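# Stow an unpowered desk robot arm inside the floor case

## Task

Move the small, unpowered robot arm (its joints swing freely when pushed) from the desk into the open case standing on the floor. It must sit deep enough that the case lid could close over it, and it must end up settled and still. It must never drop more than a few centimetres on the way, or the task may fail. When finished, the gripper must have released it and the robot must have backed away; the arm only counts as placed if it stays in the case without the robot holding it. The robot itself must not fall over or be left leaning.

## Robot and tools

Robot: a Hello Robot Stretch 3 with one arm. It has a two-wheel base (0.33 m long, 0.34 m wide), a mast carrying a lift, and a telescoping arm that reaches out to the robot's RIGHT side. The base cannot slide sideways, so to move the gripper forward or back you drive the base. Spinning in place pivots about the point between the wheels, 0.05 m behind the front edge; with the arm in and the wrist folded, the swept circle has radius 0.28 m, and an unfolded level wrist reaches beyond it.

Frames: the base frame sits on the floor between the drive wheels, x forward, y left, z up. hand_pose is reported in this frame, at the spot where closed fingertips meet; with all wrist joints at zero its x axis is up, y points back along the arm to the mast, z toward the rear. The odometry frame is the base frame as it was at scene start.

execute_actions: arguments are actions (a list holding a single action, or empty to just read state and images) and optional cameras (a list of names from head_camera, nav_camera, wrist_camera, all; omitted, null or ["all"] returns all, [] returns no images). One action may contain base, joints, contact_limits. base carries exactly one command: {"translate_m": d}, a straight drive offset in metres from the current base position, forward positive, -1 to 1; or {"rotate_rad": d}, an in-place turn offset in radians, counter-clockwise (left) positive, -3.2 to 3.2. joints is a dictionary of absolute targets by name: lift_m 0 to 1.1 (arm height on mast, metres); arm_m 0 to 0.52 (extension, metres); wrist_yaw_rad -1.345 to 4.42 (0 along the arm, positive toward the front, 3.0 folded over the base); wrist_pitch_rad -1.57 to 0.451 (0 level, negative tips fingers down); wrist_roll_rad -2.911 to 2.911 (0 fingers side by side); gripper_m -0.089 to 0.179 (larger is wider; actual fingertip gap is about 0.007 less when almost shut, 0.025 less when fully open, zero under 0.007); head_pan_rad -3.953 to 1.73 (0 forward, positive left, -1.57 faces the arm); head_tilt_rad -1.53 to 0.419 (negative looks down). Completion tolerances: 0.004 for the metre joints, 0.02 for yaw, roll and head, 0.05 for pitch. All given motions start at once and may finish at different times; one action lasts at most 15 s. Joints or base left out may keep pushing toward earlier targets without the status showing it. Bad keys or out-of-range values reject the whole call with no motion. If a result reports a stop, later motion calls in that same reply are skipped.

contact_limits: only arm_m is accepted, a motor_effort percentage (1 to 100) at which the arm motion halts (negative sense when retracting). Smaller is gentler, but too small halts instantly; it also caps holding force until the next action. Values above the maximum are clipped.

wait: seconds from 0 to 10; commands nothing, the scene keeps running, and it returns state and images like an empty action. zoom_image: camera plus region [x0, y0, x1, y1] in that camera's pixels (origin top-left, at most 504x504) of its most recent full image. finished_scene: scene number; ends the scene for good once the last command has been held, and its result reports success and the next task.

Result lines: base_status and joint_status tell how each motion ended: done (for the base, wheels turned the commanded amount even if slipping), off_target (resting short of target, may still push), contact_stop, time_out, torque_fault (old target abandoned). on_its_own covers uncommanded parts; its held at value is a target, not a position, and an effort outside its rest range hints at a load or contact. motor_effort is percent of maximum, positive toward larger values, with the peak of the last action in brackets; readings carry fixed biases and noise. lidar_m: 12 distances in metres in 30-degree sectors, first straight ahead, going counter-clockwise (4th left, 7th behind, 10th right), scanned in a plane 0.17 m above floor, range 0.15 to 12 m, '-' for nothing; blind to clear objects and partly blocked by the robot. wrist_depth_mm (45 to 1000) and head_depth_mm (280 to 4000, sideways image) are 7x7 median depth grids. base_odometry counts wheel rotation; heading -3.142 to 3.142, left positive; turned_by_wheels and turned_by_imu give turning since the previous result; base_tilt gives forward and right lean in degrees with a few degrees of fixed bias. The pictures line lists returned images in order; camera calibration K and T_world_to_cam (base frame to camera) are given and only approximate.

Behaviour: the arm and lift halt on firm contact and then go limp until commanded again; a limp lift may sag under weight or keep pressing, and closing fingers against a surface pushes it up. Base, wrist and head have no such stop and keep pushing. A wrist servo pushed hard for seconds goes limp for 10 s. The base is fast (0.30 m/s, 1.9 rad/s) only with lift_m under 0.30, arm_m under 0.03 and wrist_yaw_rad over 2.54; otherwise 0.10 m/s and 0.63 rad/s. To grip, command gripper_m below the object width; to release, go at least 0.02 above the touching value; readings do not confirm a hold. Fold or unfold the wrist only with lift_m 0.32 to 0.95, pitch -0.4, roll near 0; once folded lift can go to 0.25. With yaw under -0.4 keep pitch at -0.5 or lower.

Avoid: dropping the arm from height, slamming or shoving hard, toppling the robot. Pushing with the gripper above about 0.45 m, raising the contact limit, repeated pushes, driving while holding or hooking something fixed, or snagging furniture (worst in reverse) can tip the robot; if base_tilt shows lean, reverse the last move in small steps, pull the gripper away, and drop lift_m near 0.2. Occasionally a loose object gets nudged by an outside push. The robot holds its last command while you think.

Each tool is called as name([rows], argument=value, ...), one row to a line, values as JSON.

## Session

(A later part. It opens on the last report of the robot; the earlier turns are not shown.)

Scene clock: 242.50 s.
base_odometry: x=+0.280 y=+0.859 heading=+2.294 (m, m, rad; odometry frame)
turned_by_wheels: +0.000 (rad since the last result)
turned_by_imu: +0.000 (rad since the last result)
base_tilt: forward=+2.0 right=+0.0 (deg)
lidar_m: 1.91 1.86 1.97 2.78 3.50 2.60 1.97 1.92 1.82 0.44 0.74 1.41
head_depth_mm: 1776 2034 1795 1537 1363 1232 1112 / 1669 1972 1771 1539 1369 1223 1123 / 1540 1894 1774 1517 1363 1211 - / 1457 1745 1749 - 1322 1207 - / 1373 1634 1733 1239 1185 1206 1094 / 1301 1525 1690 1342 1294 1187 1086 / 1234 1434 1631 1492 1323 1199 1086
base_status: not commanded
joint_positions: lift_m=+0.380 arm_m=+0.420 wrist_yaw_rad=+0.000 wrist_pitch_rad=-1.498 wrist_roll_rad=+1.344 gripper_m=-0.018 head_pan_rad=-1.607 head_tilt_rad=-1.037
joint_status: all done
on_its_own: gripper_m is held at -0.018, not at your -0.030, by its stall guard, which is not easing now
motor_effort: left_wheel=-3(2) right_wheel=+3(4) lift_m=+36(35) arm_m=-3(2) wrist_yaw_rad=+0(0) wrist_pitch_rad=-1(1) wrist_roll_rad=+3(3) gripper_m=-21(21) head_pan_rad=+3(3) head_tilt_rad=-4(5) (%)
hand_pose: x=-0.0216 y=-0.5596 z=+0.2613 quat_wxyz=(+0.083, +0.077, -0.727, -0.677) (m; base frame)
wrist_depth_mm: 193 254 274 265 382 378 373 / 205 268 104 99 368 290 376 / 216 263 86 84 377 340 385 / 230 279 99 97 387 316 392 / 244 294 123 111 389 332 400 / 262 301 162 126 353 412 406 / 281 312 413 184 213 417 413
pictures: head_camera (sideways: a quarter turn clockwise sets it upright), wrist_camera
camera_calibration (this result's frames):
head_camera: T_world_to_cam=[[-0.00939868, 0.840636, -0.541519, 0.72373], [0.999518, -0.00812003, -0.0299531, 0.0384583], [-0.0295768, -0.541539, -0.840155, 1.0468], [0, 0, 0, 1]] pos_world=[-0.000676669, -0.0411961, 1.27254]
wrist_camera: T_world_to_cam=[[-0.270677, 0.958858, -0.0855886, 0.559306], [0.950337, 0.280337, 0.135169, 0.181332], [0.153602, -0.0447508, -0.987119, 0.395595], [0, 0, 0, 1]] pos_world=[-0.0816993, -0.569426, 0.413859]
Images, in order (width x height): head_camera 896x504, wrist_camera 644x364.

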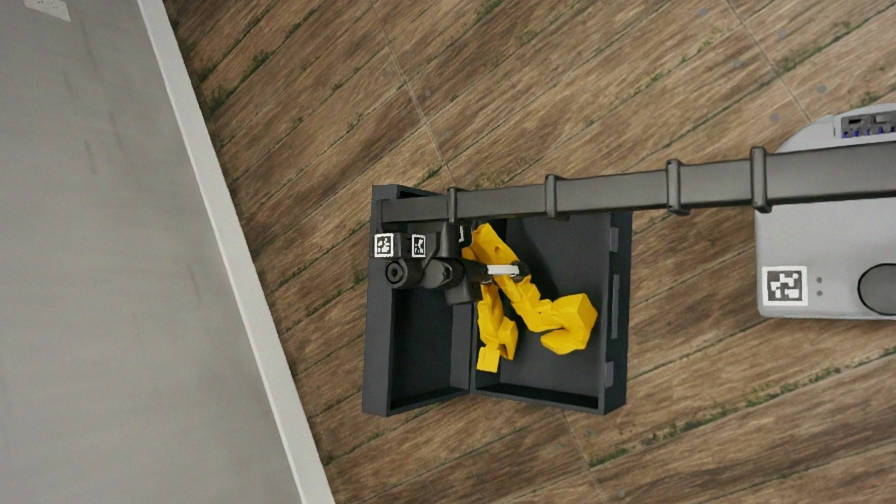

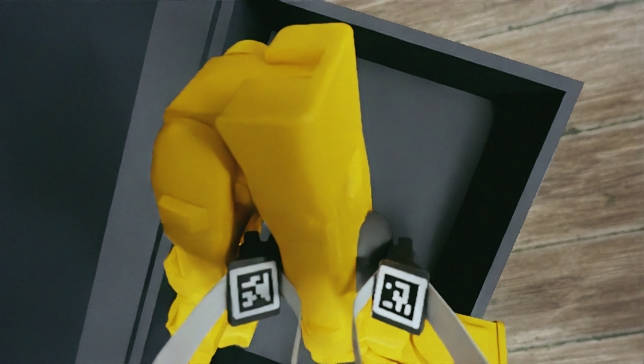

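execute_actions([
  {"joints":{"lift_m":0.29,"arm_m":0.435}},
], cameras=["head_camera"])

execute_actions([
  {"joints":{"lift_m":0.23}},
], cameras=["head_camera","wrist_camera"])

zoom_image(camera="head_camera", region=[330,150,670,450])

Scene clock: 249.33 s.
base_odometry: x=+0.280 y=+0.859 heading=+2.294 (m, m, rad; odometry frame)
turned_by_wheels: +0.000 (rad since the last result)
turned_by_imu: +0.000 (rad since the last result)
base_tilt: forward=+2.0 right=-0.2 (deg)
lidar_m: 1.91 1.86 1.96 2.79 3.50 2.59 1.97 1.92 1.82 0.55 0.74 1.41
head_depth_mm: 1784 2048 1772 1549 1367 1225 1111 / 1663 1973 1770 1536 1365 1217 1117 / 1552 1882 1753 1511 1361 1224 - / 1456 1744 1745 1123 1298 1217 - / 1378 1620 1740 1278 1249 1203 1090 / 1298 1520 1682 1342 1291 1190 1086 / 1227 1433 1638 1496 1325 1194 1084
base_status: not commanded
joint_positions: lift_m=+0.290 arm_m=+0.435 wrist_yaw_rad=+0.000 wrist_pitch_rad=-1.498 wrist_roll_rad=+1.345 gripper_m=-0.018 head_pan_rad=-1.607 head_tilt_rad=-1.037
joint_status: all done
on_its_own: gripper_m is held at -0.018, not at your -0.030, by its stall guard, which is not easing now
motor_effort: left_wheel=-3(4) right_wheel=+4(5) lift_m=+35(37) arm_m=+3(1) wrist_yaw_rad=+0(0) wrist_pitch_rad=-1(1) wrist_roll_rad=+3(3) gripper_m=-21(21) head_pan_rad=+4(3) head_tilt_rad=-5(5) (%)
hand_pose: x=-0.0216 y=-0.5738 z=+0.1714 quat_wxyz=(+0.083, +0.077, -0.727, -0.677) (m; base frame)
wrist_depth_mm: 181 181 234 232 230 186 178 / 187 186 106 94 288 278 214 / 191 190 92 87 290 285 231 / 195 195 101 99 300 292 217 / 200 207 123 112 304 297 203 / 206 215 154 126 306 277 204 / 211 239 265 185 212 229 211
pictures: head_camera (sideways: a quarter turn clockwise sets it upright)
camera_calibration (this result's frames):
head_camera: T_world_to_cam=[[-0.00939868, 0.840636, -0.541519, 0.72373], [0.999518, -0.00812003, -0.0299531, 0.0384583], [-0.0295768, -0.54154, -0.840155, 1.0468], [0, 0, 0, 1]] pos_world=[-0.000676669, -0.0411961, 1.27254]
Images, in order (width x height): head_camera 896x504.

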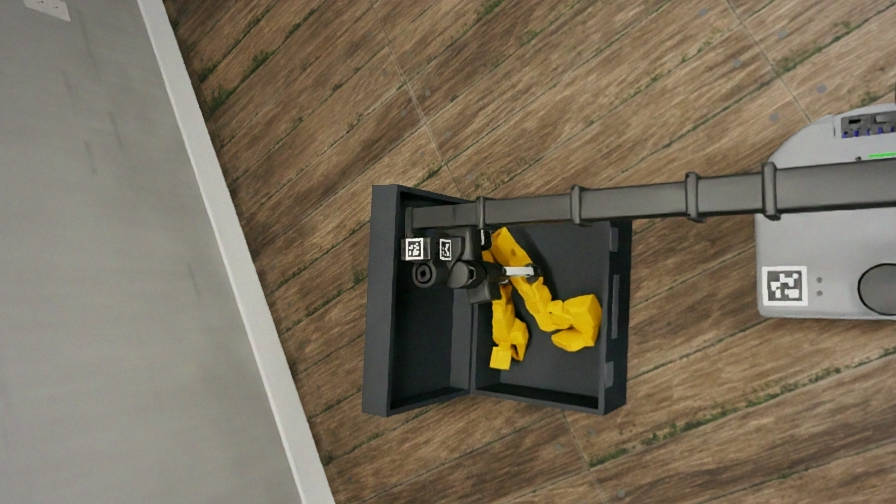

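Scene clock: 250.70 s.
base_odometry: x=+0.280 y=+0.859 heading=+2.294 (m, m, rad; odometry frame)
turned_by_wheels: +0.000 (rad since the last result)
turned_by_imu: +0.000 (rad since the last result)
base_tilt: forward=+2.0 right=-0.1 (deg)
lidar_m: 1.91 1.86 1.97 2.79 3.50 2.60 1.96 1.92 1.83 0.71 0.74 1.41
head_depth_mm: 1803 2055 1775 1547 1377 1222 1110 / 1664 1985 1763 1546 1362 1219 1122 / 1551 1883 1751 1503 1359 1219 - / 1454 1743 1746 1198 1298 1222 - / 1376 1626 1725 1304 1266 1199 1091 / 1297 1531 1689 1309 1289 1195 1088 / 1239 1427 1647 1488 1328 1190 1084
base_status: not commanded
joint_positions: lift_m=+0.230 arm_m=+0.435 wrist_yaw_rad=+0.001 wrist_pitch_rad=-1.510 wrist_roll_rad=+1.349 gripper_m=-0.018 head_pan_rad=-1.607 head_tilt_rad=-1.037
joint_status: all done
on_its_own: gripper_m is held at -0.018, not at your -0.030, by its stall guard, which is not easing now
motor_effort: left_wheel=-4(4) right_wheel=+7(7) lift_m=+30(35) arm_m=+2(3) wrist_yaw_rad=+0(1) wrist_pitch_rad=+5(6) wrist_roll_rad=+0(3) gripper_m=-18(20) head_pan_rad=+4(4) head_tilt_rad=-5(5) (%)
hand_pose: x=-0.0216 y=-0.5710 z=+0.1116 quat_wxyz=(+0.081, +0.076, -0.724, -0.681) (m; base frame)
wrist_depth_mm: 131 158 232 229 225 185 157 / 136 166 114 111 231 225 212 / 140 169 113 115 236 231 224 / 146 176 121 120 240 236 211 / 156 198 134 124 247 240 199 / 168 202 140 127 249 245 187 / 180 221 268 140 258 246 177
pictures: head_camera (sideways: a quarter turn clockwise sets it upright), wrist_camera
camera_calibration (this result's frames):
head_camera: T_world_to_cam=[[-0.00939858, 0.840636, -0.541519, 0.72373], [0.999518, -0.00812015, -0.0299531, 0.0384583], [-0.0295768, -0.54154, -0.840155, 1.0468], [0, 0, 0, 1]] pos_world=[-0.000676674, -0.0411961, 1.27254]
wrist_camera: T_world_to_cam=[[-0.26552, 0.961214, -0.0746117, 0.557641], [0.951767, 0.273678, 0.138707, 0.200594], [0.153746, -0.0341836, -0.987519, 0.253394], [0, 0, 0, 1]] pos_world=[-0.0818125, -0.582249, 0.264015]
Images, in order (width x height): head_camera 896x504, wrist_camera 644x364.

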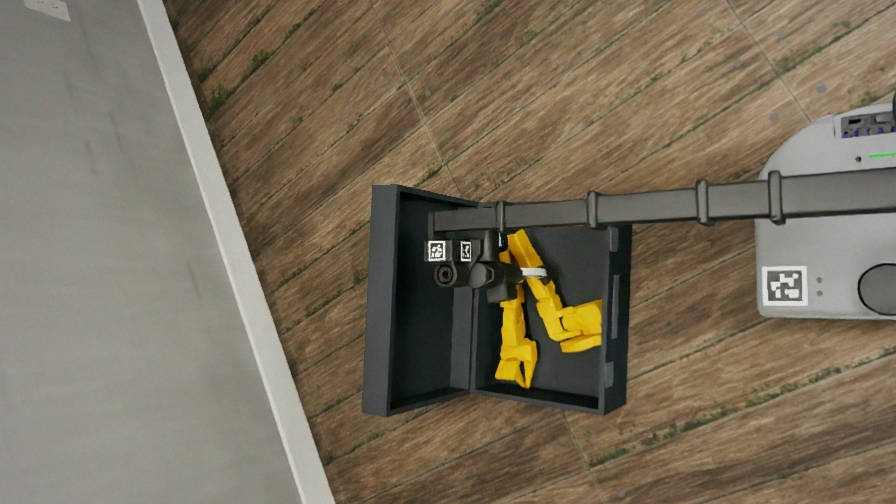

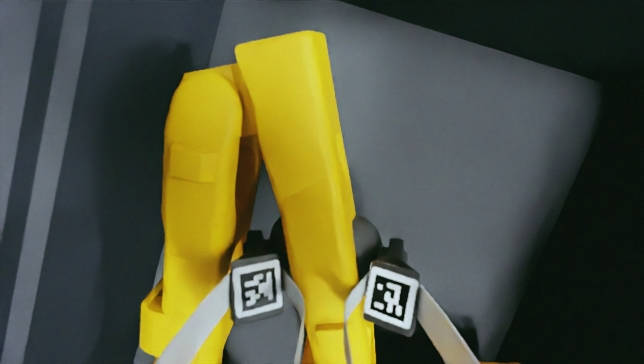

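Region (330, 150, 670, 450) of head_camera's 896x504 image, scaled by 1.482, with more detail than that image has; it fills the top 445 rows of this view, and the rest is white.

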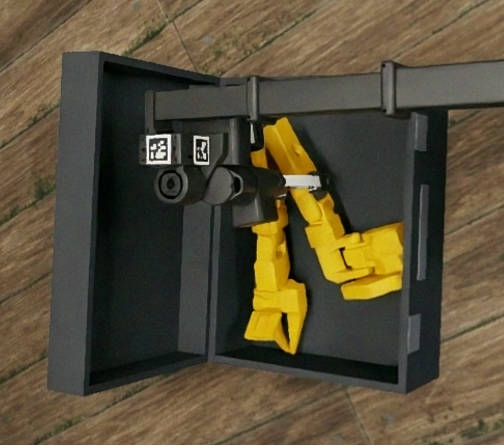

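execute_actions([
  {"joints":{"lift_m":0.185,"arm_m":0.445},"base":{"translate_m":-0.012}},
], cameras=["wrist_camera"])

execute_actions([
  {"joints":{"gripper_m":0.055}},
], cameras=["wrist_camera"])

execute_actions([
  {"joints":{"lift_m":0.28}},
], cameras=["wrist_camera","head_camera"])

Scene clock: 254.80 s.
base_odometry: x=+0.288 y=+0.850 heading=+2.293 (m, m, rad; odometry frame)
turned_by_wheels: +0.000 (rad since the last result)
turned_by_imu: +0.000 (rad since the last result)
base_tilt: forward=+2.1 right=+0.0 (deg)
lidar_m: 1.92 1.87 1.97 2.79 3.49 2.59 1.96 1.91 1.83 0.71 0.74 1.42
head_depth_mm: 1802 2062 1771 1554 1360 1222 1118 / 1669 1968 1795 1535 1359 1215 1124 / 1565 1895 1752 1512 1349 1226 - / 1464 1754 1746 1198 1298 1207 - / 1383 1628 1734 1319 1277 1204 1092 / 1306 1523 1680 1301 1295 1195 1089 / 1241 1434 1649 1500 1319 1195 1087
base_status: done
joint_positions: lift_m=+0.185 arm_m=+0.445 wrist_yaw_rad=+0.003 wrist_pitch_rad=-1.521 wrist_roll_rad=+1.347 gripper_m=-0.018 head_pan_rad=-1.607 head_tilt_rad=-1.037
joint_status: all done
on_its_own: gripper_m is held at -0.018, not at your -0.030, by its stall guard, which is not easing now
motor_effort: left_wheel=-4(9) right_wheel=+8(10) lift_m=+30(30) arm_m=+3(4) wrist_yaw_rad=-2(2) wrist_pitch_rad=+12(13) wrist_roll_rad=+1(2) gripper_m=-18(18) head_pan_rad=+3(4) head_tilt_rad=-5(5) (%)
hand_pose: x=-0.0216 y=-0.5780 z=+0.0668 quat_wxyz=(+0.082, +0.078, -0.719, -0.685) (m; base frame)
wrist_depth_mm: 116 147 191 187 185 158 132 / 122 158 137 131 189 186 182 / 130 171 133 133 192 190 186 / 137 181 136 134 197 192 191 / 145 190 142 129 201 198 194 / 156 185 143 130 204 202 198 / 169 193 217 133 211 207 186
pictures: wrist_camera
camera_calibration (this result's frames):
wrist_camera: T_world_to_cam=[[-0.27021, 0.960709, -0.0634442, 0.559846], [0.95045, 0.276685, 0.141741, 0.210262], [0.153726, -0.0220006, -0.987869, 0.215905], [0, 0, 0, 1]] pos_world=[-0.0817579, -0.591275, 0.219002]
Images, in order (width x height): wrist_camera 644x364.

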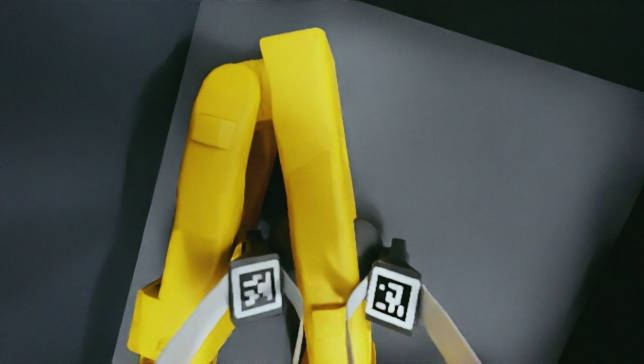

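Scene clock: 256.03 s.
base_odometry: x=+0.288 y=+0.850 heading=+2.294 (m, m, rad; odometry frame)
turned_by_wheels: +0.000 (rad since the last result)
turned_by_imu: +0.000 (rad since the last result)
base_tilt: forward=+2.1 right=-0.1 (deg)
lidar_m: 1.92 1.87 1.97 2.81 3.48 2.59 1.96 1.91 1.83 0.71 0.75 1.42
head_depth_mm: 1803 2040 1783 1546 1370 1224 1108 / 1668 1959 1758 1542 1362 1217 1124 / 1558 1889 1767 1499 1354 1223 - / 1463 1751 1740 1197 1292 1207 - / 1369 1626 1734 1313 1278 1201 1091 / 1307 1517 1700 1307 1303 1193 1087 / 1243 1442 1639 1484 1325 1191 1078
base_status: not commanded
joint_positions: lift_m=+0.185 arm_m=+0.445 wrist_yaw_rad=+0.003 wrist_pitch_rad=-1.514 wrist_roll_rad=+1.347 gripper_m=+0.055 head_pan_rad=-1.607 head_tilt_rad=-1.037
joint_status: all done
motor_effort: left_wheel=-3(5) right_wheel=+4(8) lift_m=+32(33) arm_m=+3(3) wrist_yaw_rad=-2(3) wrist_pitch_rad=+8(12) wrist_roll_rad=+1(1) gripper_m=+3(83) head_pan_rad=+4(4) head_tilt_rad=-5(5) (%)
hand_pose: x=-0.0216 y=-0.5799 z=+0.0666 quat_wxyz=(+0.082, +0.078, -0.722, -0.683) (m; base frame)
wrist_depth_mm: 114 144 190 187 183 159 133 / 120 154 137 167 188 184 182 / 128 154 136 161 193 188 185 / 135 161 144 141 195 193 188 / 142 170 150 132 199 196 192 / 152 157 - 132 - 200 195 / 166 182 218 135 210 204 188
pictures: wrist_camera
camera_calibration (this result's frames):
wrist_camera: T_world_to_cam=[[-0.270178, 0.960201, -0.070832, 0.561934], [0.950455, 0.277737, 0.139633, 0.211578], [0.153748, -0.0295968, -0.987667, 0.211272], [0, 0, 0, 1]] pos_world=[-0.0817559, -0.59208, 0.218926]
Images, in order (width x height): wrist_camera 644x364.

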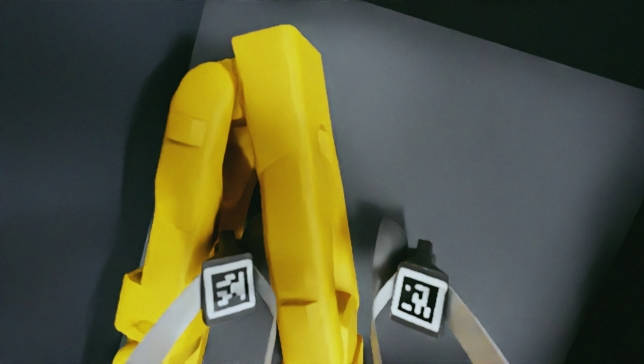

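Scene clock: 257.73 s.
base_odometry: x=+0.288 y=+0.850 heading=+2.294 (m, m, rad; odometry frame)
turned_by_wheels: +0.000 (rad since the last result)
turned_by_imu: +0.000 (rad since the last result)
base_tilt: forward=+2.0 right=-0.1 (deg)
lidar_m: 1.91 1.87 1.97 2.80 3.48 2.59 1.96 1.90 1.83 0.71 0.75 1.42
head_depth_mm: 1788 2057 1784 1553 1367 1227 1113 / 1676 1984 1775 1534 1365 1218 1122 / 1575 1895 1758 1493 1362 1236 - / 1458 1767 1742 1201 1306 1223 - / 1374 1632 1723 1310 1282 1204 1093 / 1298 1531 1684 1310 1305 1198 1088 / 1237 1433 1638 1490 1325 1192 1078
base_status: not commanded
joint_positions: lift_m=+0.280 arm_m=+0.445 wrist_yaw_rad=+0.002 wrist_pitch_rad=-1.500 wrist_roll_rad=+1.347 gripper_m=+0.055 head_pan_rad=-1.607 head_tilt_rad=-1.037
joint_status: all done
motor_effort: left_wheel=-2(3) right_wheel=+3(4) lift_m=+39(43) arm_m=+3(3) wrist_yaw_rad=-2(2) wrist_pitch_rad=+0(8) wrist_roll_rad=+1(1) gripper_m=+1(3) head_pan_rad=+4(4) head_tilt_rad=-5(5) (%)
hand_pose: x=-0.0216 y=-0.5834 z=+0.1612 quat_wxyz=(+0.083, +0.077, -0.727, -0.678) (m; base frame)
wrist_depth_mm: 170 172 220 239 197 168 280 / 176 176 232 227 276 236 184 / 180 181 235 237 282 276 243 / 186 190 248 264 286 281 230 / 190 200 264 299 292 287 217 / 194 206 - 247 - 281 204 / 200 211 267 307 232 243 197
pictures: head_camera (sideways: a quarter turn clockwise sets it upright), wrist_camera
camera_calibration (this result's frames):
head_camera: T_world_to_cam=[[-0.00943467, 0.840649, -0.541498, 0.723703], [0.999519, -0.00807591, -0.0299524, 0.0384574], [-0.0295525, -0.54152, -0.840168, 1.04682], [0, 0, 0, 1]] pos_world=[-0.000674855, -0.0411957, 1.27254]
wrist_camera: T_world_to_cam=[[-0.269385, 0.959384, -0.0837552, 0.57359], [0.95068, 0.278807, 0.135922, 0.200537], [0.153753, -0.0430091, -0.987173, 0.296742], [0, 0, 0, 1]] pos_world=[-0.0817551, -0.593442, 0.313719]
Images, in order (width x height): head_camera 896x504, wrist_camera 644x364.

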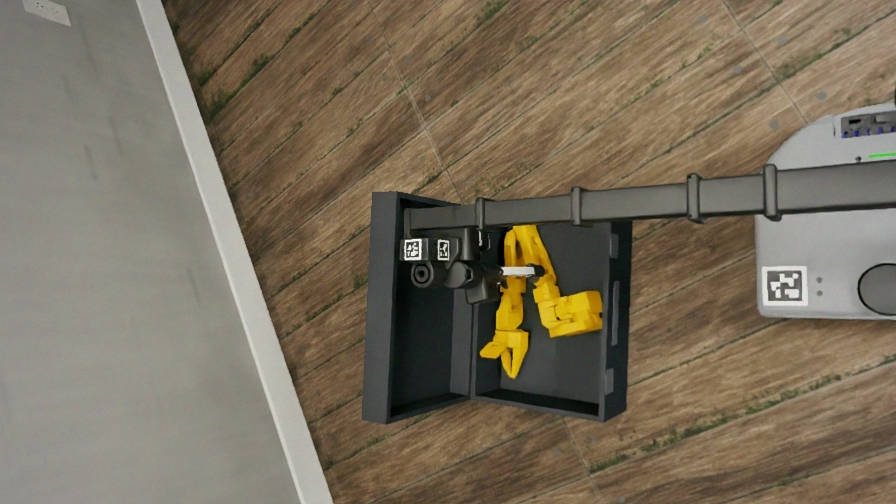

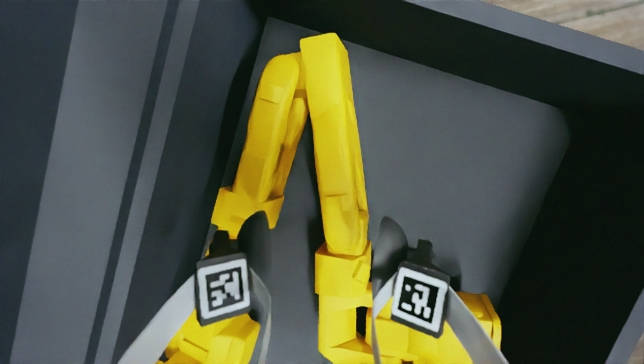

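execute_actions([
  {"joints":{"lift_m":0.45,"arm_m":0.05}},
], cameras=["head_camera"])

zoom_image(camera="head_camera", region=[330,150,670,450])

Scene clock: 263.97 s.
base_odometry: x=+0.288 y=+0.850 heading=+2.294 (m, m, rad; odometry frame)
turned_by_wheels: +0.000 (rad since the last result)
turned_by_imu: +0.001 (rad since the last result)
base_tilt: forward=+2.0 right=-0.1 (deg)
lidar_m: 1.92 1.87 1.97 2.79 3.50 2.58 1.95 1.90 1.82 0.71 0.74 1.42
head_depth_mm: 1791 2049 1784 1547 1366 1220 1112 / 1669 1969 1762 1536 1362 1216 1123 / 1562 1900 1746 1496 1360 - - / 1465 1770 1747 1310 1319 - - / 1373 1633 1732 1317 1279 1214 1088 / 1303 1525 1686 1311 1304 1199 1091 / 1239 1444 1639 1484 1321 1192 1087
base_status: not commanded
joint_positions: lift_m=+0.450 arm_m=+0.050 wrist_yaw_rad=+0.002 wrist_pitch_rad=-1.499 wrist_roll_rad=+1.347 gripper_m=+0.055 head_pan_rad=-1.607 head_tilt_rad=-1.037
joint_status: all done
motor_effort: left_wheel=-3(3) right_wheel=+3(3) lift_m=+39(42) arm_m=-3(2) wrist_yaw_rad=-1(1) wrist_pitch_rad=-1(1) wrist_roll_rad=+2(1) gripper_m=+1(1) head_pan_rad=+4(3) head_tilt_rad=-5(5) (%)
hand_pose: x=-0.0216 y=-0.1894 z=+0.3312 quat_wxyz=(+0.083, +0.076, -0.727, -0.677) (m; base frame)
wrist_depth_mm: 442 433 471 467 454 - - / 455 467 477 471 - - - / 436 439 493 484 - - - / 433 408 502 491 - - - / 513 472 515 499 - - - / 473 469 - 524 - - - / 498 558 537 515 511 499 487
pictures: head_camera (sideways: a quarter turn clockwise sets it upright)
camera_calibration (this result's frames):
head_camera: T_world_to_cam=[[-0.00943485, 0.84065, -0.541497, 0.723702], [0.999519, -0.00807564, -0.0299523, 0.0384574], [-0.0295524, -0.541519, -0.840169, 1.04682], [0, 0, 0, 1]] pos_world=[-0.000674844, -0.0411957, 1.27254]
Images, in order (width x height): head_camera 896x504.

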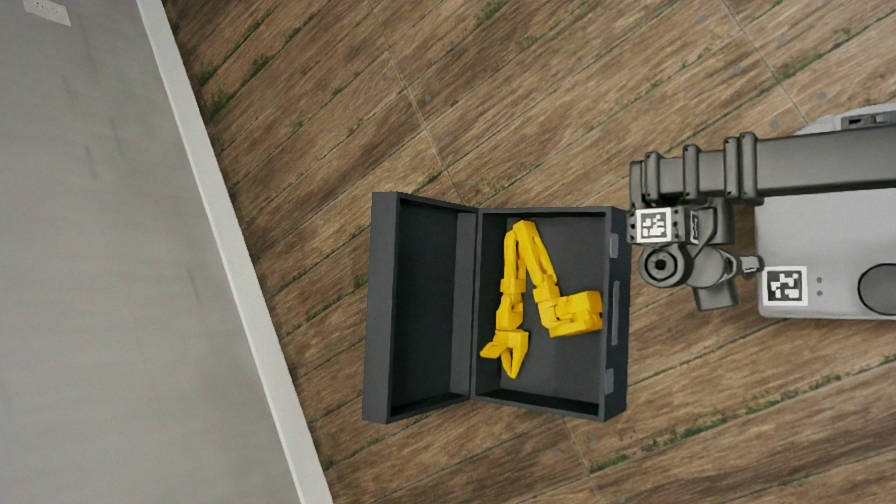

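Region (330, 150, 670, 450) of head_camera's 896x504 image, scaled by 1.482, with more detail than that image has; it fills the top 445 rows of this view, and the rest is white.

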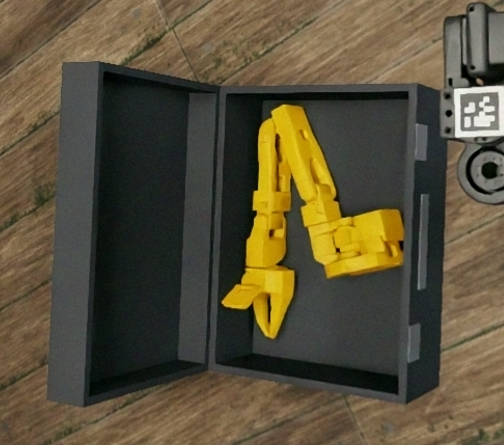

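finished_scene(scene=1)

The scene is finished: the task was done.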